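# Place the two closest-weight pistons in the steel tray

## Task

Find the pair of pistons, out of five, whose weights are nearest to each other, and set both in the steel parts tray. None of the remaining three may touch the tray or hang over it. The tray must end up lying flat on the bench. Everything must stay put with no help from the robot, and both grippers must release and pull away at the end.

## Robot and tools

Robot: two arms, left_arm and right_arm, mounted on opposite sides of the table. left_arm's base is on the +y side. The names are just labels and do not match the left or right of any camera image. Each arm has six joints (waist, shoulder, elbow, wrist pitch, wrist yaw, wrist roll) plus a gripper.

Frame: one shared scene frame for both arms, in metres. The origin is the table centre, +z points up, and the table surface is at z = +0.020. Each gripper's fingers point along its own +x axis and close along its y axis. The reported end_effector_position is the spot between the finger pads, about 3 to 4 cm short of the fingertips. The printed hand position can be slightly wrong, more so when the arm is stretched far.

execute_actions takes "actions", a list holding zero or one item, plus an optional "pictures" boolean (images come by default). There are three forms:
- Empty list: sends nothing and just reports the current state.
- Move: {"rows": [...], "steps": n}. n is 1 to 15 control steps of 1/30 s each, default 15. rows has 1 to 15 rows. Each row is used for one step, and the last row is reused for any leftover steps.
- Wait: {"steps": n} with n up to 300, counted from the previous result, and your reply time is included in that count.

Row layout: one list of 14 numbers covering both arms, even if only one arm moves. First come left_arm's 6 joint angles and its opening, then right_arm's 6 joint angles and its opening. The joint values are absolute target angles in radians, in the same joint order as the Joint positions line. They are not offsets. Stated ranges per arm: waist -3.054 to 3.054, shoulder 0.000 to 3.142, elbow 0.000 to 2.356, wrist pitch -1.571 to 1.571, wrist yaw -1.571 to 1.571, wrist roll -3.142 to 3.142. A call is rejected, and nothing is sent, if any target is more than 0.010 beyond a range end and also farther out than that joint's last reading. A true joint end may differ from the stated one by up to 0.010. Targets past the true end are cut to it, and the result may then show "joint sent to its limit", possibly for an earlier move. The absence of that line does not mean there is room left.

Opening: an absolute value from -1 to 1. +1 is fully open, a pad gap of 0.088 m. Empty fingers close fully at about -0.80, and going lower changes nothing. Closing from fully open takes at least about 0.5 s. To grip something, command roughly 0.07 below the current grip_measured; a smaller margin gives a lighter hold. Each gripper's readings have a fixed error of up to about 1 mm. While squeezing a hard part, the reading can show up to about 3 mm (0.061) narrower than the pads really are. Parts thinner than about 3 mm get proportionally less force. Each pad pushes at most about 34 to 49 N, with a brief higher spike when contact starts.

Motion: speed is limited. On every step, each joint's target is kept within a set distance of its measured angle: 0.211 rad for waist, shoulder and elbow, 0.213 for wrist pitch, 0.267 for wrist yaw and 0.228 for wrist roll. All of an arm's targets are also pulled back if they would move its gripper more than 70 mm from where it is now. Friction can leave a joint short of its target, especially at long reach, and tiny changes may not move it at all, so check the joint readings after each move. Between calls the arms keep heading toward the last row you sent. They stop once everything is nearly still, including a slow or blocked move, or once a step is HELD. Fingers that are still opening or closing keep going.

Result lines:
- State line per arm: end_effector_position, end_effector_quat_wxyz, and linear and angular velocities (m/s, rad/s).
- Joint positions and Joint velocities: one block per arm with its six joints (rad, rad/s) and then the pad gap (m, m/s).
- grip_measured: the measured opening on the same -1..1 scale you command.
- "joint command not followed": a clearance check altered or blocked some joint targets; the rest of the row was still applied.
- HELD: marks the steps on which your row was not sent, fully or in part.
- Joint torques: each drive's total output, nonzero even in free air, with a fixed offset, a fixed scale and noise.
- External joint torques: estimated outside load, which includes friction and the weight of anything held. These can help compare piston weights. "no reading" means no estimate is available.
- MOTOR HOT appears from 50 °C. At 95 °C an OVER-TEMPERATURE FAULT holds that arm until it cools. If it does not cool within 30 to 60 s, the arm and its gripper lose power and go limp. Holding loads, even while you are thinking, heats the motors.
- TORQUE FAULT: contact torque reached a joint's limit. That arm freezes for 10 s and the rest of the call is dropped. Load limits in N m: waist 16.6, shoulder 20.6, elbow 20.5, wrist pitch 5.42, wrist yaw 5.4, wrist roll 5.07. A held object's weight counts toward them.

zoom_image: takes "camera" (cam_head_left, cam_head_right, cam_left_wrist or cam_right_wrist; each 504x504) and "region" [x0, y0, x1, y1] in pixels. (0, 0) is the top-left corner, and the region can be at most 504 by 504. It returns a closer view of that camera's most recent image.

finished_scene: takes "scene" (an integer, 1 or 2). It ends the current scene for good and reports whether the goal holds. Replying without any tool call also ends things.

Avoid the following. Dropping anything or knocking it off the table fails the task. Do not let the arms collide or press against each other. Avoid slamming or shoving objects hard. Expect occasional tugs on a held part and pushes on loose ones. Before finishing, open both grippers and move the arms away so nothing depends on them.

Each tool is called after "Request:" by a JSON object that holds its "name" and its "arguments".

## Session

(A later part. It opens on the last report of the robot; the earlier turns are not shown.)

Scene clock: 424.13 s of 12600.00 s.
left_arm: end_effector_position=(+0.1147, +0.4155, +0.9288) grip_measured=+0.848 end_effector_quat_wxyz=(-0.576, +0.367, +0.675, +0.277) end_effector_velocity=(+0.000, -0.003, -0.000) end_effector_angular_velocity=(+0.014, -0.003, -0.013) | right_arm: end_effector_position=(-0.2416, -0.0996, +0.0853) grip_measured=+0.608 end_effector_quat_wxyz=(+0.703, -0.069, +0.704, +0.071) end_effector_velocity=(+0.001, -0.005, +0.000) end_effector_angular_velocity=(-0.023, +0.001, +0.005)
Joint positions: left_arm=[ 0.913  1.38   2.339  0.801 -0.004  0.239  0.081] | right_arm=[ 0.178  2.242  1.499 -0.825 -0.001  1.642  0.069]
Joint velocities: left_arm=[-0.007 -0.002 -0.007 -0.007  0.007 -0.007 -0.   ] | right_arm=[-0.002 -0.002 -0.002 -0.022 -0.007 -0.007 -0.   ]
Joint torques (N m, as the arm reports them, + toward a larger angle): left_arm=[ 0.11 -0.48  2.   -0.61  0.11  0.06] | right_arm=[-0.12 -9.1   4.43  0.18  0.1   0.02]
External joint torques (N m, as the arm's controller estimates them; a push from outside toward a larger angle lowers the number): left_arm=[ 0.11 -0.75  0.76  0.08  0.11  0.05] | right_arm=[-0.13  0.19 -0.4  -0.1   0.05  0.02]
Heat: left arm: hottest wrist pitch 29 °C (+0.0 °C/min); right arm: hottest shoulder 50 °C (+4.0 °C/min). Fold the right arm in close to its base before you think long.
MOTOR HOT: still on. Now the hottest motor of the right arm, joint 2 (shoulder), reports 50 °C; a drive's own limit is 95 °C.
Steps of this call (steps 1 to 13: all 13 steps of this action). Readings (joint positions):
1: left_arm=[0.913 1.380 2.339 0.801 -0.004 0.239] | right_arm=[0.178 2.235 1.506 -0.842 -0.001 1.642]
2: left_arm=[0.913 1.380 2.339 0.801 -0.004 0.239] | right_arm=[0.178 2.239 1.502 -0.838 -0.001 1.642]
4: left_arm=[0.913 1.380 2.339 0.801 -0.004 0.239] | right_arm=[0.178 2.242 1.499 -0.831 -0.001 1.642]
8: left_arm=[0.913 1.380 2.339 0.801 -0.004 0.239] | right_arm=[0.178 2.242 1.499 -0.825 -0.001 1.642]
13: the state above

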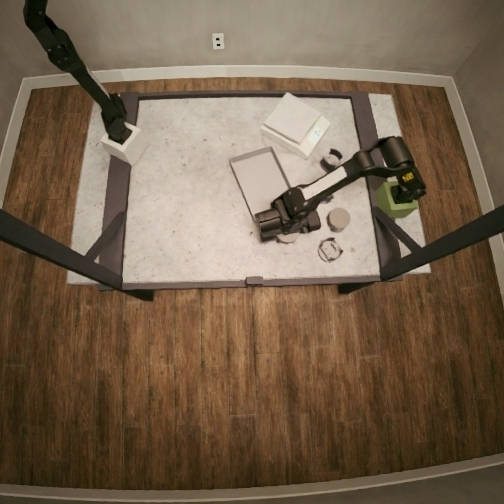

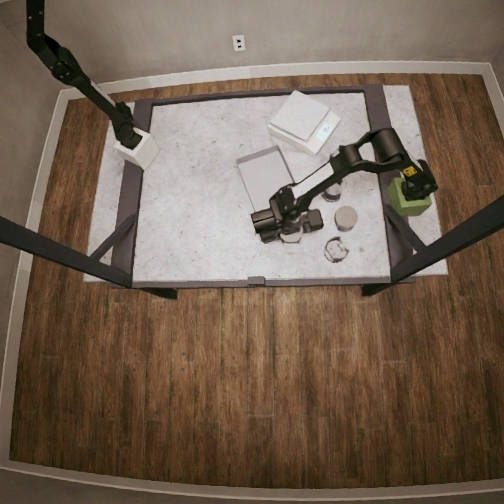

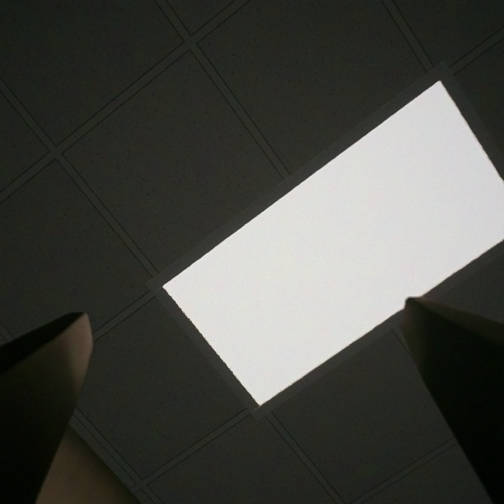

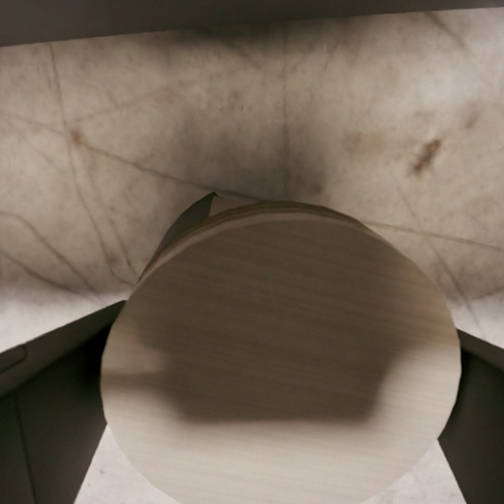

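Request:
{"name": "execute_actions", "arguments": {"actions": [{"rows": [[0.913,1.38,2.34,0.8,0,0.24,0.85,0.176,2.2407,1.5021,-0.831,0,1.642,0.53],[0.913,1.38,2.34,0.8,0,0.24,0.85,0.176,2.2343,1.5106,-0.8448,0,1.642,0.53],[0.913,1.38,2.34,0.8,0,0.24,0.85,0.176,2.2246,1.5234,-0.8657,0,1.642,0.53],[0.913,1.38,2.34,0.8,0,0.24,0.85,0.176,2.2124,1.5395,-0.8919,0,1.642,0.53],[0.913,1.38,2.34,0.8,0,0.24,0.85,0.176,2.1986,1.5577,-0.9216,0,1.642,0.53],[0.913,1.38,2.34,0.8,0,0.24,0.85,0.176,2.184,1.577,-0.953,0,1.642,0.53],[0.913,1.38,2.34,0.8,0,0.24,0.85,0.1736,2.1698,1.597,-0.9848,0,1.642,0.53],[0.913,1.38,2.34,0.8,0,0.24,0.85,0.1667,2.157,1.6174,-1.0156,0,1.642,0.53],[0.913,1.38,2.34,0.8,0,0.24,0.85,0.155,2.1466,1.6372,-1.0437,0,1.642,0.53],[0.913,1.38,2.34,0.8,0,0.24,0.85,0.1387,2.1393,1.6552,-1.0673,0,1.642,0.53],[0.913,1.38,2.34,0.8,0,0.24,0.85,0.1177,2.1361,1.6702,-1.0845,0,1.642,0.53],[0.913,1.38,2.34,0.8,0,0.24,0.85,0.0921,2.1377,1.6814,-1.0937,0,1.642,0.53],[0.913,1.38,2.34,0.8,0,0.24,0.85,0.0617,2.1423,1.691,-1.0987,0,1.642,0.53],[0.913,1.38,2.34,0.8,0,0.24,0.85,0.0267,2.1476,1.702,-1.1044,0,1.642,0.53],[0.913,1.38,2.34,0.8,0,0.24,0.85,-0.0129,2.1535,1.7145,-1.1109,0,1.642,0.53]], "steps": 15}], "pictures": false}}

Request:
{"name": "execute_actions", "arguments": {"actions": [{"rows": [[0.913,1.38,2.34,0.8,0,0.24,0.85,-0.0572,2.1602,1.7284,-1.1182,0,1.642,0.53],[0.913,1.38,2.34,0.8,0,0.24,0.85,-0.1038,2.1673,1.7431,-1.1258,0,1.642,0.53],[0.913,1.38,2.34,0.8,0,0.24,0.85,-0.1505,2.1743,1.7578,-1.1335,0,1.642,0.53],[0.913,1.38,2.34,0.8,0,0.24,0.85,-0.1971,2.1814,1.7724,-1.1411,0,1.642,0.53],[0.913,1.38,2.34,0.8,0,0.24,0.85,-0.2437,2.1884,1.7871,-1.1487,0,1.642,0.53],[0.913,1.38,2.34,0.8,0,0.24,0.85,-0.2903,2.1954,1.8018,-1.1564,0,1.642,0.53],[0.913,1.38,2.34,0.8,0,0.24,0.85,-0.337,2.2025,1.8165,-1.164,0,1.642,0.53],[0.913,1.38,2.34,0.8,0,0.24,0.85,-0.3837,2.2096,1.8312,-1.1716,0,1.642,0.53],[0.913,1.38,2.34,0.8,0,0.24,0.85,-0.4303,2.2166,1.8459,-1.1793,0,1.642,0.53],[0.913,1.38,2.34,0.8,0,0.24,0.85,-0.4769,2.2236,1.8606,-1.1869,0,1.642,0.53],[0.913,1.38,2.34,0.8,0,0.24,0.85,-0.5235,2.2307,1.8752,-1.1945,0,1.642,0.53],[0.913,1.38,2.34,0.8,0,0.24,0.85,-0.5702,2.2377,1.8899,-1.2022,0,1.642,0.53],[0.913,1.38,2.34,0.8,0,0.24,0.85,-0.6168,2.2448,1.9046,-1.2098,0,1.642,0.53],[0.913,1.38,2.34,0.8,0,0.24,0.85,-0.6611,2.2515,1.9185,-1.2171,0,1.642,0.53],[0.913,1.38,2.34,0.8,0,0.24,0.85,-0.7007,2.2574,1.931,-1.2236,0,1.642,0.53]], "steps": 15}], "pictures": false}}

Request:
{"name": "execute_actions", "arguments": {"actions": [{"rows": [[0.913,1.38,2.34,0.8,0,0.24,0.85,-0.7357,2.2627,1.942,-1.2293,0,1.642,0.53],[0.913,1.38,2.34,0.8,0,0.24,0.85,-0.7661,2.2673,1.9516,-1.2343,0,1.642,0.53],[0.913,1.38,2.34,0.8,0,0.24,0.85,-0.7917,2.2712,1.9597,-1.2385,0,1.642,0.53],[0.913,1.38,2.34,0.8,0,0.24,0.85,-0.8127,2.2744,1.9662,-1.2419,0,1.642,0.53],[0.913,1.38,2.34,0.8,0,0.24,0.85,-0.829,2.2768,1.9714,-1.2446,0,1.642,0.53],[0.913,1.38,2.34,0.8,0,0.24,0.85,-0.8407,2.2786,1.9751,-1.2465,0,1.642,0.53],[0.913,1.38,2.34,0.8,0,0.24,0.85,-0.8476,2.2796,1.9773,-1.2476,0,1.642,0.53],[0.913,1.38,2.34,0.8,0,0.24,0.85,-0.85,2.28,1.978,-1.248,0,1.642,0.53],[0.913,1.38,2.34,0.8,0,0.24,0.85,-0.85,2.2805,1.966,-1.243,0,1.642,0.53],[0.913,1.38,2.34,0.8,0,0.24,0.85,-0.85,2.282,1.9563,-1.2361,0,1.642,0.53],[0.913,1.38,2.34,0.8,0,0.24,0.85,-0.85,2.2843,1.9489,-1.2273,0,1.642,0.53],[0.913,1.38,2.34,0.8,0,0.24,0.85,-0.85,2.2871,1.9397,-1.2163,0,1.642,0.53],[0.913,1.38,2.34,0.8,0,0.24,0.85,-0.85,2.2902,1.9291,-1.2037,0,1.642,0.53],[0.913,1.38,2.34,0.8,0,0.24,0.85,-0.85,2.2936,1.918,-1.1905,0,1.642,0.53],[0.913,1.38,2.34,0.8,0,0.24,0.85,-0.85,2.297,1.9069,-1.1773,0,1.642,0.53]], "steps": 15}], "pictures": false}}

Request:
{"name": "execute_actions", "arguments": {"actions": [{"rows": [[0.913,1.38,2.34,0.8,0,0.24,0.85,-0.85,2.3001,1.8963,-1.1647,0,1.642,0.53],[0.913,1.38,2.34,0.8,0,0.24,0.85,-0.85,2.303,1.8871,-1.1537,0,1.642,0.53],[0.913,1.38,2.34,0.8,0,0.24,0.85,-0.85,2.3052,1.8797,-1.1449,0,1.642,0.53],[0.913,1.38,2.34,0.8,0,0.24,0.85,-0.85,2.3067,1.8748,-1.1391,0,1.642,0.53],[0.913,1.38,2.34,0.8,0,0.24,0.85,-0.85,2.3072,1.873,-1.137,0,1.642,0.53],[0.913,1.38,2.34,0.8,0,0.24,0.85,-0.85,2.3072,1.873,-1.137,0,1.642,0.53],[0.913,1.38,2.34,0.8,0,0.24,0.85,-0.85,2.3072,1.873,-1.137,0,1.642,0.53],[0.913,1.38,2.34,0.8,0,0.24,0.85,-0.85,2.3072,1.873,-1.137,0,1.642,0.53],[0.913,1.38,2.34,0.8,0,0.24,0.85,-0.85,2.3072,1.873,-1.137,0,1.642,0.53],[0.913,1.38,2.34,0.8,0,0.24,0.85,-0.85,2.306,1.878,-1.143,0,1.642,0.58],[0.913,1.38,2.34,0.8,0,0.24,0.85,-0.85,2.306,1.878,-1.143,0,1.642,0.62],[0.913,1.38,2.34,0.8,0,0.24,0.85,-0.85,2.306,1.878,-1.143,0,1.642,0.66],[0.913,1.38,2.34,0.8,0,0.24,0.85,-0.85,2.306,1.878,-1.143,0,1.642,0.71],[0.913,1.38,2.34,0.8,0,0.24,0.85,-0.85,2.306,1.878,-1.143,0,1.642,0.77],[0.913,1.38,2.34,0.8,0,0.24,0.85,-0.85,2.306,1.878,-1.143,0,1.642,0.84]], "steps": 15}], "pictures": false}}

Request:
{"name": "execute_actions", "arguments": {"actions": [{"rows": [[0.913,1.38,2.34,0.8,0,0.24,0.85,-0.85,2.306,1.878,-1.143,0,1.642,0.84]], "steps": 15}]}}

Scene clock: 441.23 s of 12600.00 s.
left_arm: end_effector_position=(+0.1147, +0.4155, +0.9288) grip_measured=+0.848 end_effector_quat_wxyz=(-0.576, +0.367, +0.675, +0.277) end_effector_velocity=(+0.003, -0.004, +0.000) end_effector_angular_velocity=(+0.010, +0.007, -0.021) | right_arm: end_effector_position=(-0.2060, -0.0825, +0.1625) grip_measured=+0.608 end_effector_quat_wxyz=(+0.705, -0.031, +0.707, +0.043) end_effector_velocity=(+0.356, +0.125, +0.116) end_effector_angular_velocity=(+0.172, +0.023, -0.889)
Joint positions: left_arm=[ 0.913  1.38   2.339  0.801 -0.004  0.239  0.081] | right_arm=[ 0.084  2.153  1.681 -1.08  -0.001  1.642  0.069]
Joint velocities: left_arm=[ 0.002  0.002 -0.002 -0.007 -0.007 -0.022 -0.   ] | right_arm=[-0.896 -0.017  0.442 -0.286  0.007 -0.007  0.   ]
Joint torques (N m, as the arm reports them, + toward a larger angle): left_arm=[ 0.1  -0.47  2.01 -0.6   0.11  0.06] | right_arm=[-2.03 -9.73  5.52 -0.36  0.1   0.02]
External joint torques (N m, as the arm's controller estimates them; a push from outside toward a larger angle lowers the number): left_arm=[ 0.1  -0.81  0.79  0.09  0.11  0.06] | right_arm=[-0.13 -2.17  1.35 -0.5  -0.1   0.01]
Heat: left arm: hottest wrist pitch 29 °C (+0.0 °C/min); right arm: hottest shoulder 50 °C (+5.0 °C/min). Fold the right arm in close to its base before you think long.
MOTOR HOT: still on. Now the hottest motor of the right arm, joint 2 (shoulder), reports 50 °C; a drive's own limit is 95 °C.
Steps of this call (steps 1 to 15: the robot went on to your last target; steps 16 to 90: nothing new was sent; then 13.60 s passed at rest; steps 91 to 105: all 15 steps of this action). Readings (joint positions):
91: left_arm=[0.913 1.380 2.339 0.801 -0.004 0.239] | right_arm=[0.178 2.242 1.499 -0.825 -0.001 1.642]
92: left_arm=[0.913 1.380 2.339 0.801 -0.004 0.239] | right_arm=[0.178 2.242 1.500 -0.827 -0.001 1.642]
94: left_arm=[0.913 1.380 2.339 0.801 -0.004 0.239] | right_arm=[0.178 2.242 1.510 -0.848 -0.001 1.642]
98: left_arm=[0.913 1.380 2.339 0.801 -0.004 0.239] | right_arm=[0.177 2.222 1.551 -0.950 -0.001 1.642]
105: the state above

Scene clock: 441.73 s of 12600.00 s.
left_arm: end_effector_position=(+0.1147, +0.4155, +0.9288) grip_measured=+0.848 end_effector_quat_wxyz=(-0.576, +0.367, +0.675, +0.277) end_effector_velocity=(-0.001, -0.001, +0.000) end_effector_angular_velocity=(+0.010, -0.005, -0.008) | right_arm: end_effector_position=(+0.0760, -0.1061, +0.1783) grip_measured=+0.608 end_effector_quat_wxyz=(+0.679, +0.204, +0.678, -0.193) end_effector_velocity=(+0.541, -0.245, +0.026) end_effector_angular_velocity=(-0.007, +0.012, -1.363)
Joint positions: left_arm=[ 0.913  1.38   2.339  0.801 -0.004  0.239  0.081] | right_arm=[-0.591  2.24   1.885 -1.2   -0.001  1.642  0.069]
Joint velocities: left_arm=[-0.002 -0.002 -0.002 -0.007  0.007 -0.007 -0.   ] | right_arm=[-1.355  0.193  0.422 -0.242 -0.007  0.007  0.   ]
Joint torques (N m, as the arm reports them, + toward a larger angle): left_arm=[ 0.1  -0.48  2.   -0.6   0.11  0.06] | right_arm=[ -0.2  -10.16   7.24  -0.36   0.1    0.02]
External joint torques (N m, as the arm's controller estimates them; a push from outside toward a larger angle lowers the number): left_arm=[ 0.1  -0.85  0.81  0.11  0.11  0.06] | right_arm=[-0.28  0.14  1.95 -0.48  0.05  0.01]
Heat: left arm: hottest wrist pitch 29 °C (+0.0 °C/min); right arm: hottest shoulder 50 °C (+5.0 °C/min). Fold the right arm in close to its base before you think long.
MOTOR HOT: still on. Now the hottest motor of the right arm, joint 2 (shoulder), reports 50 °C; a drive's own limit is 95 °C.
Steps of this call (steps 1 to 15: all 15 steps of this action). Readings (joint positions):
1: left_arm=[0.913 1.380 2.339 0.801 -0.004 0.239] | right_arm=[0.051 2.153 1.695 -1.089 -0.001 1.642]
2: left_arm=[0.913 1.380 2.339 0.801 -0.004 0.239] | right_arm=[0.013 2.155 1.707 -1.098 -0.001 1.642]
4: left_arm=[0.913 1.380 2.339 0.801 -0.004 0.239] | right_arm=[-0.074 2.164 1.729 -1.117 -0.001 1.642]
8: left_arm=[0.913 1.380 2.339 0.801 -0.004 0.239] | right_arm=[-0.265 2.192 1.784 -1.146 -0.001 1.642]
15: the state above

Scene clock: 442.23 s of 12600.00 s.
left_arm: end_effector_position=(+0.1147, +0.4155, +0.9288) grip_measured=+0.848 end_effector_quat_wxyz=(-0.576, +0.367, +0.675, +0.277) end_effector_velocity=(-0.001, -0.001, +0.000) end_effector_angular_velocity=(+0.009, -0.003, +0.001) | right_arm: end_effector_position=(+0.1749, -0.1668, +0.1729) grip_measured=+0.608 end_effector_quat_wxyz=(+0.649, +0.291, +0.644, -0.279) end_effector_velocity=(-0.014, +0.017, -0.094) end_effector_angular_velocity=(-0.004, +0.014, +0.054)
Joint positions: left_arm=[ 0.913  1.38   2.339  0.801 -0.004  0.239  0.081] | right_arm=[-0.852  2.283  1.935 -1.205  0.001  1.642  0.069]
Joint velocities: left_arm=[-0.007 -0.002 -0.002 -0.007  0.007  0.007  0.   ] | right_arm=[ 0.046  0.071 -0.256  0.315 -0.007 -0.007  0.   ]
Joint torques (N m, as the arm reports them, + toward a larger angle): left_arm=[ 0.1  -0.47  2.   -0.6   0.11  0.06] | right_arm=[ 0.04 -9.56  4.86  0.14  0.02  0.02]
External joint torques (N m, as the arm's controller estimates them; a push from outside toward a larger angle lowers the number): left_arm=[ 0.1  -0.68  0.73  0.08  0.11  0.05] | right_arm=[ 0.3   0.01 -0.24 -0.1  -0.04  0.02]
Heat: left arm: hottest wrist pitch 29 °C (+0.0 °C/min); right arm: hottest shoulder 50 °C (+5.0 °C/min). Fold the right arm in close to its base before you think long.
MOTOR HOT: still on. Now the hottest motor of the right arm, joint 2 (shoulder), reports 50 °C; a drive's own limit is 95 °C.
Steps of this call (steps 1 to 15: all 15 steps of this action). Readings (joint positions):
1: left_arm=[0.913 1.380 2.339 0.801 -0.004 0.239] | right_arm=[-0.635 2.246 1.899 -1.207 -0.001 1.642]
2: left_arm=[0.913 1.380 2.339 0.801 -0.004 0.239] | right_arm=[-0.678 2.252 1.911 -1.213 -0.001 1.642]
4: left_arm=[0.913 1.380 2.339 0.801 -0.004 0.239] | right_arm=[-0.754 2.262 1.932 -1.225 -0.001 1.642]
8: left_arm=[0.913 1.380 2.339 0.801 -0.004 0.239] | right_arm=[-0.845 2.273 1.955 -1.239 0.001 1.642]
15: the state above

Scene clock: 442.73 s of 12600.00 s.
left_arm: end_effector_position=(+0.1147, +0.4155, +0.9288) grip_measured=+0.848 end_effector_quat_wxyz=(-0.576, +0.367, +0.675, +0.277) end_effector_velocity=(+0.001, -0.000, +0.000) end_effector_angular_velocity=(+0.006, +0.006, -0.025) | right_arm: end_effector_position=(+0.1732, -0.1673, +0.1504) grip_measured=+0.717 end_effector_quat_wxyz=(+0.648, +0.286, +0.646, -0.283) end_effector_velocity=(-0.003, +0.000, +0.000) end_effector_angular_velocity=(+0.010, +0.021, +0.020)
Joint positions: left_arm=[ 0.913  1.38   2.339  0.801 -0.004  0.239  0.081] | right_arm=[-0.85   2.304  1.881 -1.144  0.001  1.642  0.074]
Joint velocities: left_arm=[-0.002 -0.002 -0.002 -0.007 -0.007 -0.022 -0.   ] | right_arm=[-0.002 -0.002 -0.002 -0.007 -0.022 -0.022  0.068]
Joint torques (N m, as the arm reports them, + toward a larger angle): left_arm=[ 0.1  -0.48  1.99 -0.6   0.11  0.05] | right_arm=[ -0.02 -10.42   5.21   0.09   0.02   0.02]
External joint torques (N m, as the arm's controller estimates them; a push from outside toward a larger angle lowers the number): left_arm=[ 0.1  -0.73  0.74  0.09  0.11  0.05] | right_arm=[-0.02 -0.26 -0.11 -0.17 -0.04  0.02]
Heat: left arm: hottest wrist pitch 29 °C (+0.0 °C/min); right arm: hottest shoulder 50 °C (+5.0 °C/min). Fold the right arm in close to its base before you think long.
MOTOR HOT: still on. Now the hottest motor of the right arm, joint 2 (shoulder), reports 50 °C; a drive's own limit is 95 °C.
Steps of this call (steps 1 to 15: all 15 steps of this action). Readings (joint positions):
1: left_arm=[0.913 1.380 2.339 0.801 -0.004 0.239] | right_arm=[-0.850 2.285 1.925 -1.194 0.001 1.642]
2: left_arm=[0.913 1.380 2.339 0.801 -0.004 0.239] | right_arm=[-0.850 2.289 1.916 -1.183 0.001 1.642]
4: left_arm=[0.913 1.380 2.339 0.801 -0.004 0.239] | right_arm=[-0.850 2.297 1.897 -1.163 0.001 1.642]
8: left_arm=[0.913 1.380 2.339 0.801 -0.004 0.239] | right_arm=[-0.850 2.304 1.882 -1.145 0.001 1.642]
15: the state above

Scene clock: 443.23 s of 12600.00 s.
left_arm: end_effector_position=(+0.1147, +0.4155, +0.9288) grip_measured=+0.848 end_effector_quat_wxyz=(-0.576, +0.367, +0.675, +0.277) end_effector_velocity=(-0.003, +0.005, -0.001) end_effector_angular_velocity=(-0.017, -0.016, -0.008) | right_arm: end_effector_position=(+0.1732, -0.1673, +0.1504) grip_measured=+0.837 end_effector_quat_wxyz=(+0.648, +0.286, +0.646, -0.283) end_effector_velocity=(-0.002, -0.006, -0.002) end_effector_angular_velocity=(-0.025, +0.013, +0.020)
Joint positions: left_arm=[ 0.913  1.38   2.339  0.801 -0.004  0.239  0.081] | right_arm=[-0.85   2.304  1.881 -1.144  0.001  1.642  0.08 ]
Joint velocities: left_arm=[-0.002 -0.002 -0.002  0.022  0.007 -0.007 -0.   ] | right_arm=[-0.002  0.002 -0.002 -0.022  0.007 -0.022  0.   ]
Joint torques (N m, as the arm reports them, + toward a larger angle): left_arm=[ 0.11 -0.48  2.   -0.6   0.11  0.05] | right_arm=[  0.02 -10.38   5.26   0.06   0.02   0.02]
External joint torques (N m, as the arm's controller estimates them; a push from outside toward a larger angle lowers the number): left_arm=[ 0.11 -0.54  0.64  0.04  0.11  0.05] | right_arm=[ 0.04 -0.26 -0.06 -0.2  -0.04  0.03]
Heat: left arm: hottest wrist pitch 29 °C (+0.0 °C/min); right arm: hottest shoulder 50 °C (+5.0 °C/min). Fold the right arm in close to its base before you think long.
MOTOR HOT: still on. Now the hottest motor of the right arm, joint 2 (shoulder), reports 50 °C; a drive's own limit is 95 °C.
Steps of this call (steps 1 to 15: all 15 steps of this action). Readings (joint positions):
1: left_arm=[0.913 1.380 2.339 0.801 -0.004 0.239] | right_arm=[-0.850 2.304 1.881 -1.144 0.001 1.642]
2: left_arm=[0.913 1.380 2.339 0.801 -0.004 0.239] | right_arm=[-0.850 2.304 1.881 -1.144 0.001 1.642]
4: left_arm=[0.913 1.380 2.339 0.801 -0.004 0.239] | right_arm=[-0.850 2.304 1.881 -1.144 0.001 1.642]
8: left_arm=[0.913 1.380 2.339 0.801 -0.004 0.239] | right_arm=[-0.850 2.304 1.881 -1.144 0.001 1.642]
15: the state above

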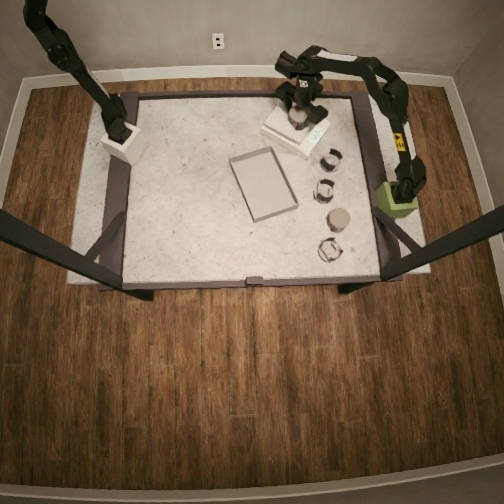

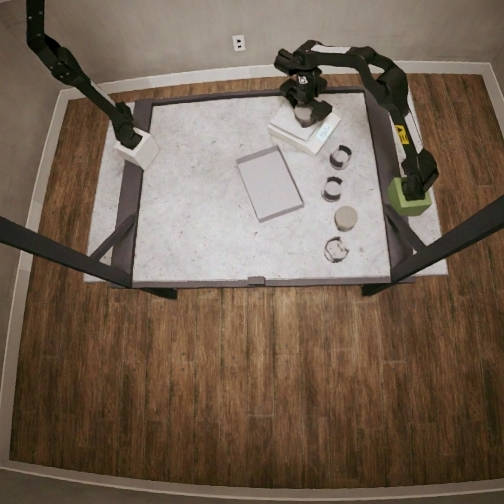

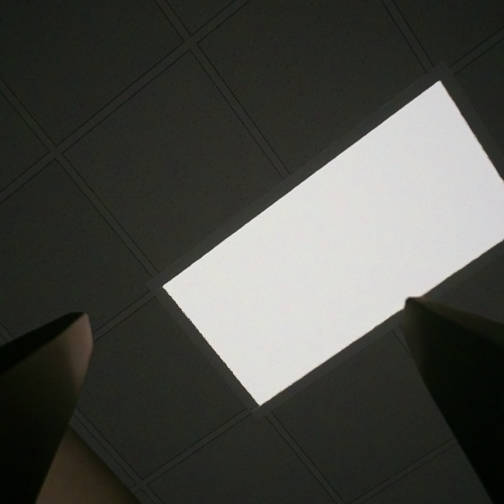

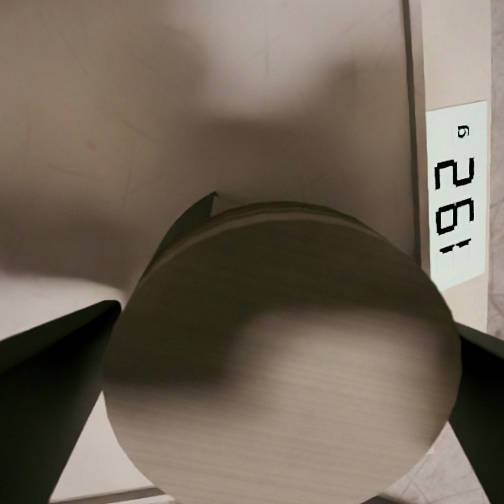

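Request:
{"name": "execute_actions", "arguments": {"actions": [{"rows": [[0.913,1.38,2.34,0.8,0,0.24,0.85,-0.85,2.304,1.881,-1.144,0,1.642,0.78],[0.913,1.38,2.34,0.8,0,0.24,0.85,-0.85,2.304,1.881,-1.144,0,1.642,0.73],[0.913,1.38,2.34,0.8,0,0.24,0.85,-0.85,2.304,1.881,-1.144,0,1.642,0.68],[0.913,1.38,2.34,0.8,0,0.24,0.85,-0.85,2.304,1.881,-1.144,0,1.642,0.65],[0.913,1.38,2.34,0.8,0,0.24,0.85,-0.85,2.304,1.881,-1.144,0,1.642,0.62],[0.913,1.38,2.34,0.8,0,0.24,0.85,-0.85,2.304,1.881,-1.144,0,1.642,0.59],[0.913,1.38,2.34,0.8,0,0.24,0.85,-0.85,2.304,1.881,-1.144,0,1.642,0.56],[0.913,1.38,2.34,0.8,0,0.24,0.85,-0.85,2.304,1.881,-1.144,0,1.642,0.53],[0.913,1.38,2.34,0.8,0,0.24,0.85,-0.85,2.304,1.881,-1.144,0,1.642,0.53],[0.913,1.38,2.34,0.8,0,0.24,0.85,-0.85,2.304,1.881,-1.144,0,1.642,0.53],[0.913,1.38,2.34,0.8,0,0.24,0.85,-0.85,2.304,1.881,-1.144,0,1.642,0.53],[0.913,1.38,2.34,0.8,0,0.24,0.85,-0.85,2.3032,1.8835,-1.1468,0,1.642,0.53],[0.913,1.38,2.34,0.8,0,0.24,0.85,-0.85,2.301,1.8905,-1.1545,0,1.642,0.53],[0.913,1.38,2.34,0.8,0,0.24,0.85,-0.85,2.2977,1.9007,-1.1658,0,1.642,0.53],[0.913,1.38,2.34,0.8,0,0.24,0.85,-0.85,2.2938,1.913,-1.1796,0,1.642,0.53]], "steps": 15}], "pictures": false}}

Request:
{"name": "execute_actions", "arguments": {"actions": [{"rows": [[0.913,1.38,2.34,0.8,0,0.24,0.85,-0.85,2.2895,1.9265,-1.1945,0,1.642,0.53],[0.913,1.38,2.34,0.8,0,0.24,0.85,-0.85,2.2852,1.94,-1.2094,0,1.642,0.53],[0.913,1.38,2.34,0.8,0,0.24,0.85,-0.85,2.2813,1.9523,-1.2232,0,1.642,0.53],[0.913,1.38,2.34,0.8,0,0.24,0.85,-0.8467,2.2789,1.9633,-1.2345,0,1.638,0.53],[0.913,1.38,2.34,0.8,0,0.24,0.85,-0.8373,2.2791,1.9725,-1.242,0,1.628,0.53],[0.913,1.38,2.34,0.8,0,0.24,0.85,-0.8224,2.2823,1.9785,-1.2446,0,1.611,0.53],[0.913,1.38,2.34,0.8,0,0.24,0.85,-0.8026,2.2875,1.9832,-1.2444,0,1.589,0.53],[0.913,1.38,2.34,0.8,0,0.24,0.85,-0.7785,2.2938,1.9888,-1.2441,0,1.562,0.53],[0.913,1.38,2.34,0.8,0,0.24,0.85,-0.7507,2.3011,1.9954,-1.2437,0,1.531,0.53],[0.913,1.38,2.34,0.8,0,0.24,0.85,-0.7198,2.3092,2.0026,-1.2433,0,1.497,0.53],[0.913,1.38,2.34,0.8,0,0.24,0.85,-0.6865,2.318,2.0105,-1.2429,0,1.46,0.53],[0.913,1.38,2.34,0.8,0,0.24,0.85,-0.6514,2.3272,2.0187,-1.2424,0,1.421,0.53],[0.913,1.38,2.34,0.8,0,0.24,0.85,-0.615,2.3368,2.0273,-1.242,0,1.38,0.53],[0.913,1.38,2.34,0.8,0,0.24,0.85,-0.578,2.3465,2.036,-1.2415,0,1.339,0.53],[0.913,1.38,2.34,0.8,0,0.24,0.85,-0.541,2.3562,2.0447,-1.241,0,1.298,0.53]], "steps": 15}], "pictures": false}}

Request:
{"name": "execute_actions", "arguments": {"actions": [{"rows": [[0.913,1.38,2.34,0.8,0,0.24,0.85,-0.5046,2.3658,2.0533,-1.2406,0,1.257,0.53],[0.913,1.38,2.34,0.8,0,0.24,0.85,-0.4695,2.375,2.0615,-1.2401,0,1.218,0.53],[0.913,1.38,2.34,0.8,0,0.24,0.85,-0.4362,2.3838,2.0694,-1.2397,0,1.181,0.53],[0.913,1.38,2.34,0.8,0,0.24,0.85,-0.4053,2.3919,2.0766,-1.2393,0,1.147,0.53],[0.913,1.38,2.34,0.8,0,0.24,0.85,-0.3775,2.3992,2.0832,-1.2389,0,1.116,0.53],[0.913,1.38,2.34,0.8,0,0.24,0.85,-0.3534,2.4055,2.0888,-1.2386,0,1.089,0.53],[0.913,1.38,2.34,0.8,0,0.24,0.85,-0.3336,2.4107,2.0935,-1.2384,0,1.067,0.53],[0.913,1.38,2.34,0.8,0,0.24,0.85,-0.3187,2.4147,2.097,-1.2382,0,1.05,0.53],[0.913,1.38,2.34,0.8,0,0.24,0.85,-0.3093,2.4171,2.0992,-1.238,0,1.04,0.53],[0.913,1.38,2.34,0.8,0,0.24,0.85,-0.306,2.418,2.10,-1.238,0,1.033,0.53]], "steps": 15}]}}

Scene clock: 459.77 s of 12600.00 s.
left_arm: end_effector_position=(+0.1147, +0.4155, +0.9288) grip_measured=+0.848 end_effector_quat_wxyz=(-0.576, +0.367, +0.675, +0.277) end_effector_velocity=(+0.001, -0.000, +0.000) end_effector_angular_velocity=(+0.005, +0.008, -0.011) | right_arm: end_effector_position=(+0.1730, -0.1676, +0.1520) grip_measured=+0.609 end_effector_quat_wxyz=(+0.648, +0.285, +0.647, -0.284) end_effector_velocity=(-0.019, -0.020, +0.037) end_effector_angular_velocity=(-0.107, +0.111, -0.010)
Joint positions: left_arm=[ 0.913  1.38   2.339  0.801 -0.004  0.239  0.081] | right_arm=[-0.85   2.304  1.888 -1.153  0.001  1.642  0.069]
Joint velocities: left_arm=[-0.002 -0.002 -0.002 -0.007 -0.007 -0.007 -0.   ] | right_arm=[-0.002 -0.002  0.144 -0.3   -0.007  0.007 -0.   ]
Joint torques (N m, as the arm reports them, + toward a larger angle): left_arm=[ 0.11 -0.49  2.   -0.6   0.11  0.05] | right_arm=[  0.01 -11.75   7.16  -0.44   0.02   0.03]
External joint torques (N m, as the arm's controller estimates them; a push from outside toward a larger angle lowers the number): left_arm=[ 0.11 -0.7   0.72  0.08  0.1   0.05] | right_arm=[ 0.07 -1.07  1.65 -0.66 -0.04  0.02]
Heat: left arm: hottest wrist pitch 29 °C (+0.0 °C/min); right arm: hottest shoulder 52 °C (+3.0 °C/min). Fold the right arm in close to its base before you think long.
MOTOR HOT: still on. Now the hottest motor of the right arm, joint 2 (shoulder), reports 52 °C; a drive's own limit is 95 °C.
Steps of this call (steps 1 to 15: the robot went on to your last target; steps 16 to 90: nothing new was sent; then 13.03 s passed at rest; steps 91 to 105: all 15 steps of this action). Readings (joint positions):
91: left_arm=[0.913 1.380 2.339 0.801 -0.004 0.239] | right_arm=[-0.850 2.304 1.881 -1.144 0.001 1.642]
92: left_arm=[0.913 1.380 2.339 0.801 -0.004 0.239] | right_arm=[-0.850 2.304 1.881 -1.144 0.001 1.642]
94: left_arm=[0.913 1.380 2.339 0.801 -0.004 0.239] | right_arm=[-0.850 2.304 1.881 -1.144 0.001 1.642]
98: left_arm=[0.913 1.380 2.339 0.801 -0.004 0.239] | right_arm=[-0.850 2.304 1.881 -1.144 0.001 1.642]
105: the state above

Scene clock: 460.27 s of 12600.00 s.
left_arm: end_effector_position=(+0.1147, +0.4155, +0.9288) grip_measured=+0.848 end_effector_quat_wxyz=(-0.576, +0.367, +0.675, +0.277) end_effector_velocity=(+0.005, -0.003, +0.001) end_effector_angular_velocity=(+0.013, +0.027, -0.014) | right_arm: end_effector_position=(+0.1057, -0.1012, +0.1735) grip_measured=+0.609 end_effector_quat_wxyz=(+0.698, +0.137, +0.692, -0.124) end_effector_velocity=(-0.423, +0.318, -0.042) end_effector_angular_velocity=(-0.010, -0.028, +2.276)
Joint positions: left_arm=[ 0.913  1.38   2.339  0.801 -0.004  0.239  0.081] | right_arm=[-0.642  2.328  2.015 -1.238  0.001  1.392  0.069]
Joint velocities: left_arm=[-0.002 -0.002 -0.002 -0.022 -0.022 -0.007 -0.   ] | right_arm=[ 1.155  0.252  0.266 -0.007  0.007 -1.121  0.   ]
Joint torques (N m, as the arm reports them, + toward a larger angle): left_arm=[ 0.1  -0.47  2.   -0.61  0.11  0.06] | right_arm=[ 0.89 -9.98  6.9  -0.14  0.02 -0.09]
External joint torques (N m, as the arm's controller estimates them; a push from outside toward a larger angle lowers the number): left_arm=[ 0.1  -0.79  0.78  0.1   0.11  0.05] | right_arm=[ 0.23 -0.02  1.92 -0.31  0.02 -0.09]
Heat: left arm: hottest wrist pitch 29 °C (+0.0 °C/min); right arm: hottest shoulder 52 °C (+3.0 °C/min). Fold the right arm in close to its base before you think long.
MOTOR HOT: still on. Now the hottest motor of the right arm, joint 2 (shoulder), reports 52 °C; a drive's own limit is 95 °C.
Steps of this call (steps 1 to 15: all 15 steps of this action). Readings (joint positions):
1: left_arm=[0.913 1.380 2.339 0.801 -0.004 0.239] | right_arm=[-0.850 2.304 1.893 -1.165 0.001 1.642]
2: left_arm=[0.913 1.380 2.339 0.801 -0.004 0.239] | right_arm=[-0.850 2.304 1.899 -1.180 0.001 1.642]
4: left_arm=[0.913 1.380 2.339 0.801 -0.004 0.239] | right_arm=[-0.850 2.304 1.918 -1.204 0.001 1.642]
8: left_arm=[0.913 1.380 2.339 0.801 -0.004 0.239] | right_arm=[-0.834 2.304 1.959 -1.231 0.001 1.606]
15: the state above

Scene clock: 460.77 s of 12600.00 s.
left_arm: end_effector_position=(+0.1147, +0.4155, +0.9288) grip_measured=+0.848 end_effector_quat_wxyz=(-0.576, +0.367, +0.675, +0.277) end_effector_velocity=(-0.003, -0.002, +0.000) end_effector_angular_velocity=(+0.015, -0.019, -0.006) | right_arm: end_effector_position=(-0.0391, -0.0317, +0.1522) grip_measured=+0.609 end_effector_quat_wxyz=(+0.698, -0.114, +0.698, +0.115) end_effector_velocity=(+0.035, -0.000, +0.004) end_effector_angular_velocity=(+0.028, +0.002, -0.010)
Joint positions: left_arm=[ 0.913  1.38   2.339  0.801 -0.004  0.239  0.081] | right_arm=[-0.295  2.415  2.083 -1.238 -0.001  1.042  0.069]
Joint velocities: left_arm=[-0.002 -0.002 -0.002 -0.007  0.022 -0.007 -0.   ] | right_arm=[-0.076  0.002  0.022  0.007 -0.007 -0.066 -0.   ]
Joint torques (N m, as the arm reports them, + toward a larger angle): left_arm=[ 0.09 -0.47  2.   -0.6   0.11  0.05] | right_arm=[ -0.6  -11.02   7.68   0.05   0.08  -0.09]
External joint torques (N m, as the arm's controller estimates them; a push from outside toward a larger angle lowers the number): left_arm=[ 0.09 -0.59  0.67  0.06  0.11  0.05] | right_arm=[-0.32 -0.3   2.3  -0.27  0.   -0.09]
Heat: left arm: hottest wrist pitch 29 °C (+0.0 °C/min); right arm: hottest shoulder 52 °C (+3.0 °C/min). Fold the right arm in close to its base before you think long.
MOTOR HOT: still on. Now the hottest motor of the right arm, joint 2 (shoulder), reports 52 °C; a drive's own limit is 95 °C.
Steps of this call (steps 1 to 15: all 15 steps of this action). Readings (joint positions):
1: left_arm=[0.913 1.380 2.339 0.801 -0.004 0.239] | right_arm=[-0.603 2.337 2.024 -1.238 0.001 1.353]
2: left_arm=[0.913 1.380 2.339 0.801 -0.004 0.239] | right_arm=[-0.563 2.347 2.032 -1.238 0.001 1.314]
4: left_arm=[0.913 1.380 2.339 0.801 -0.004 0.239] | right_arm=[-0.486 2.367 2.046 -1.238 0.001 1.238]
8: left_arm=[0.913 1.380 2.339 0.801 -0.004 0.239] | right_arm=[-0.359 2.401 2.069 -1.238 0.001 1.113]
15: the state above

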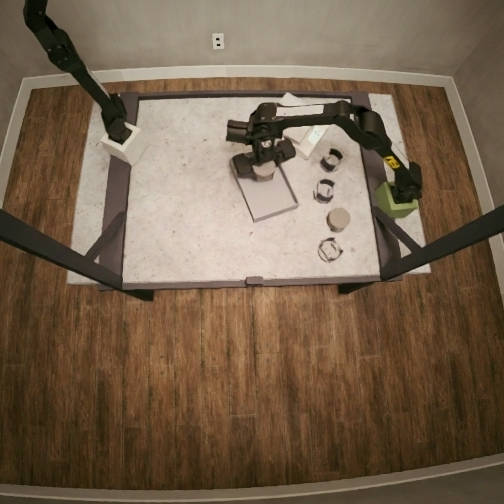

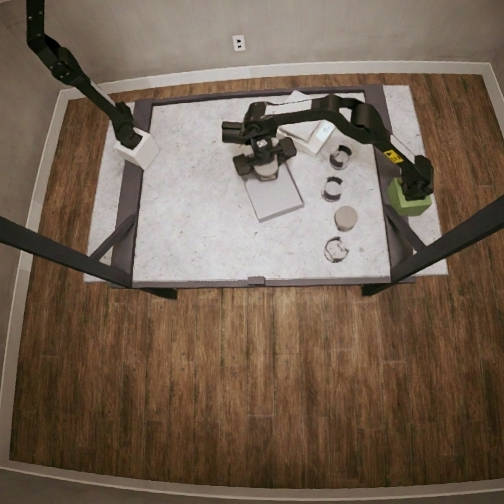

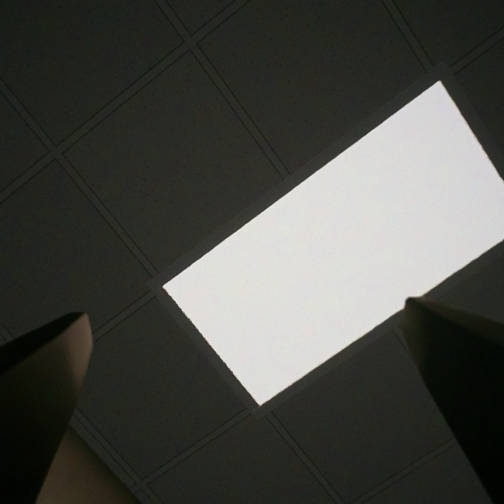

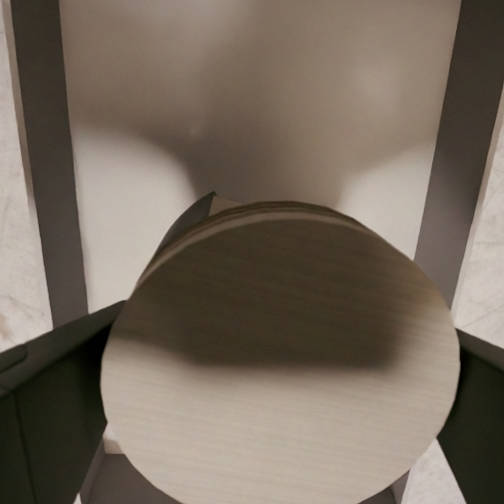

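Request:
{"name": "execute_actions", "arguments": {"actions": [{"rows": [[0.913,1.38,2.34,0.8,0,0.24,0.85,-0.309,2.4189,2.0836,-1.2357,0,1.03,0.53],[0.913,1.38,2.34,0.8,0,0.24,0.85,-0.314,2.4215,2.0797,-1.2292,0,1.025,0.53],[0.913,1.38,2.34,0.8,0,0.24,0.85,-0.32,2.4255,2.0737,-1.2192,0,1.02,0.53],[0.913,1.38,2.34,0.8,0,0.24,0.85,-0.326,2.4306,2.0659,-1.2063,0,1.015,0.53],[0.913,1.38,2.34,0.8,0,0.24,0.85,-0.33,2.4367,2.0567,-1.1911,0,1.01,0.53],[0.913,1.38,2.34,0.8,0,0.24,0.85,-0.333,2.4433,2.0466,-1.1743,0,1.01,0.53],[0.913,1.38,2.34,0.8,0,0.24,0.85,-0.333,2.4504,2.0359,-1.1565,0,1.01,0.53],[0.913,1.38,2.34,0.8,0,0.24,0.85,-0.333,2.4576,2.0251,-1.1385,0,1.01,0.53],[0.913,1.38,2.34,0.8,0,0.24,0.85,-0.333,2.4647,2.0144,-1.1207,0,1.01,0.53],[0.913,1.38,2.34,0.8,0,0.24,0.85,-0.333,2.4713,2.0043,-1.1039,0,1.01,0.53],[0.913,1.38,2.34,0.8,0,0.24,0.85,-0.333,2.4774,1.9951,-1.0887,0,1.01,0.53],[0.913,1.38,2.34,0.8,0,0.24,0.85,-0.333,2.4825,1.9873,-1.0758,0,1.01,0.53],[0.913,1.38,2.34,0.8,0,0.24,0.85,-0.333,2.4865,1.9813,-1.0658,0,1.01,0.53],[0.913,1.38,2.34,0.8,0,0.24,0.85,-0.333,2.4891,1.9774,-1.0593,0,1.01,0.53],[0.913,1.38,2.34,0.8,0,0.24,0.85,-0.333,2.49,1.976,-1.057,0,1.01,0.53]], "steps": 15}], "pictures": false}}

Request:
{"name": "execute_actions", "arguments": {"actions": [{"rows": [[0.913,1.38,2.34,0.8,0,0.24,0.85,-0.333,2.49,1.976,-1.057,0,1.01,0.53]], "steps": 5}]}}

Scene clock: 468.50 s of 12600.00 s.
left_arm: end_effector_position=(+0.1147, +0.4155, +0.9288) grip_measured=+0.848 end_effector_quat_wxyz=(-0.576, +0.367, +0.675, +0.277) end_effector_velocity=(+0.001, +0.001, -0.000) end_effector_angular_velocity=(-0.010, +0.005, +0.003) | right_arm: end_effector_position=(-0.0203, -0.0331, +0.0971) grip_measured=+0.609 end_effector_quat_wxyz=(+0.697, -0.113, +0.700, +0.109) end_effector_velocity=(-0.004, -0.027, -0.119) end_effector_angular_velocity=(-0.133, +0.041, -0.000)
Joint positions: left_arm=[ 0.913  1.38   2.339  0.801 -0.004  0.239  0.081] | right_arm=[-0.334  2.485  1.988 -1.081 -0.001  1.013  0.069]
Joint velocities: left_arm=[-0.002  0.002  0.002  0.007 -0.007  0.007 -0.   ] | right_arm=[-0.007  0.159 -0.193  0.212 -0.007 -0.007 -0.   ]
Joint torques (N m, as the arm reports them, + toward a larger angle): left_arm=[ 0.09 -0.47  2.   -0.6   0.11  0.05] | right_arm=[  0.1  -12.33   5.86   0.26   0.07  -0.08]
External joint torques (N m, as the arm's controller estimates them; a push from outside toward a larger angle lowers the number): left_arm=[ 0.09 -0.74  0.76  0.08  0.11  0.05] | right_arm=[ 0.25 -0.21  0.05 -0.09  0.02 -0.08]
Heat: left arm: hottest wrist pitch 29 °C (+0.0 °C/min); right arm: hottest shoulder 53 °C (+3.0 °C/min). Fold the right arm in close to its base before you think long.
MOTOR HOT: still on. Now the hottest motor of the right arm, joint 2 (shoulder), reports 53 °C; a drive's own limit is 95 °C.
Steps of this call (steps 1 to 30: the robot went on to your last target; steps 31 to 100: nothing new was sent; then 3.90 s passed at rest; steps 101 to 115: all 15 steps of this action). Readings (joint positions):
101: left_arm=[0.913 1.380 2.339 0.801 -0.004 0.239] | right_arm=[-0.307 2.415 2.086 -1.238 -0.001 1.035]
102: left_arm=[0.913 1.380 2.339 0.801 -0.004 0.239] | right_arm=[-0.307 2.416 2.086 -1.238 -0.001 1.033]
104: left_arm=[0.913 1.380 2.339 0.801 -0.004 0.239] | right_arm=[-0.310 2.418 2.082 -1.227 -0.001 1.027]
108: left_arm=[0.913 1.380 2.339 0.801 -0.004 0.239] | right_arm=[-0.325 2.433 2.055 -1.177 -0.001 1.016]
115: the state above

Scene clock: 468.67 s of 12600.00 s.
left_arm: end_effector_position=(+0.1147, +0.4155, +0.9288) grip_measured=+0.848 end_effector_quat_wxyz=(-0.576, +0.367, +0.675, +0.277) end_effector_velocity=(+0.001, -0.001, +0.000) end_effector_angular_velocity=(+0.005, +0.008, -0.016) | right_arm: end_effector_position=(-0.0201, -0.0308, +0.0940) grip_measured=+0.609 end_effector_quat_wxyz=(+0.698, -0.110, +0.699, +0.113) end_effector_velocity=(+0.002, -0.012, -0.010) end_effector_angular_velocity=(-0.037, +0.002, -0.000)
Joint positions: left_arm=[ 0.913  1.38   2.339  0.801 -0.004  0.239  0.081] | right_arm=[-0.334  2.488  1.982 -1.06  -0.002  1.012  0.069]
Joint velocities: left_arm=[-0.007 -0.002 -0.002 -0.007 -0.007 -0.007 -0.   ] | right_arm=[-0.007 -0.002 -0.046  0.007  0.007 -0.007 -0.   ]
Joint torques (N m, as the arm reports them, + toward a larger angle): left_arm=[ 0.1  -0.47  2.   -0.6   0.11  0.06] | right_arm=[  0.13 -11.35   5.26   0.1    0.13  -0.07]
External joint torques (N m, as the arm's controller estimates them; a push from outside toward a larger angle lowers the number): left_arm=[ 0.1  -0.8   0.78  0.09  0.11  0.05] | right_arm=[ 0.31 -0.69  0.02 -0.17  0.07 -0.07]
Heat: left arm: hottest wrist pitch 29 °C (+0.0 °C/min); right arm: hottest shoulder 53 °C (+3.0 °C/min). Fold the right arm in close to its base before you think long.
MOTOR HOT: still on. Now the hottest motor of the right arm, joint 2 (shoulder), reports 53 °C; a drive's own limit is 95 °C.
Steps of this call (steps 1 to 5: all 5 steps of this action). Readings (joint positions):
1: left_arm=[0.913 1.380 2.339 0.801 -0.004 0.239] | right_arm=[-0.334 2.488 1.983 -1.077 -0.002 1.012]
2: left_arm=[0.913 1.380 2.339 0.801 -0.004 0.239] | right_arm=[-0.334 2.488 1.982 -1.072 -0.002 1.012]
4: left_arm=[0.913 1.380 2.339 0.801 -0.004 0.239] | right_arm=[-0.334 2.488 1.982 -1.060 -0.002 1.012]
5: the state above

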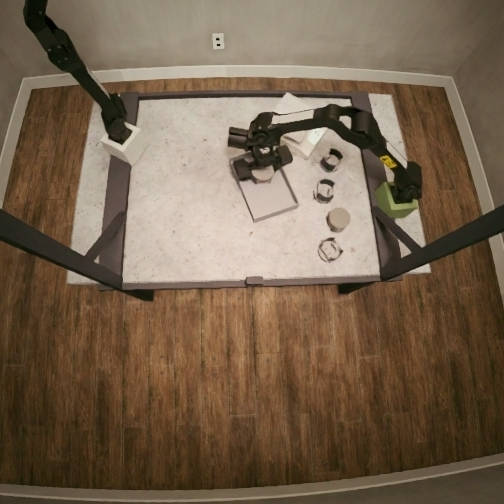

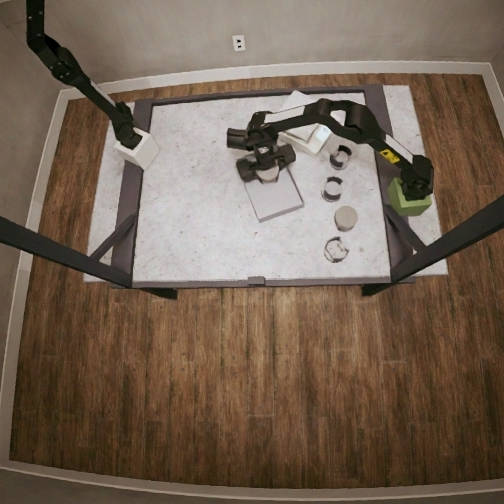

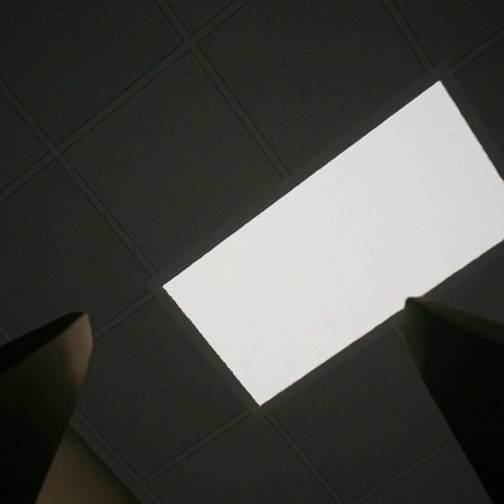

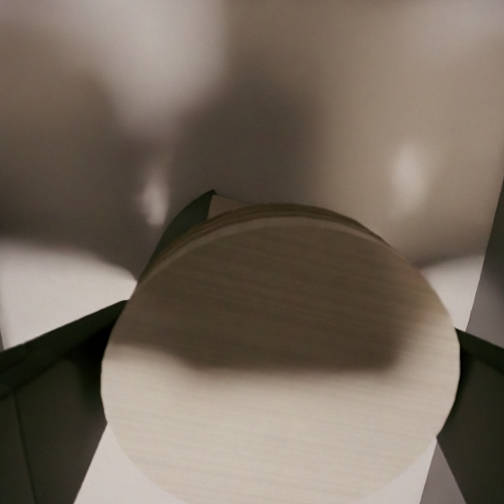

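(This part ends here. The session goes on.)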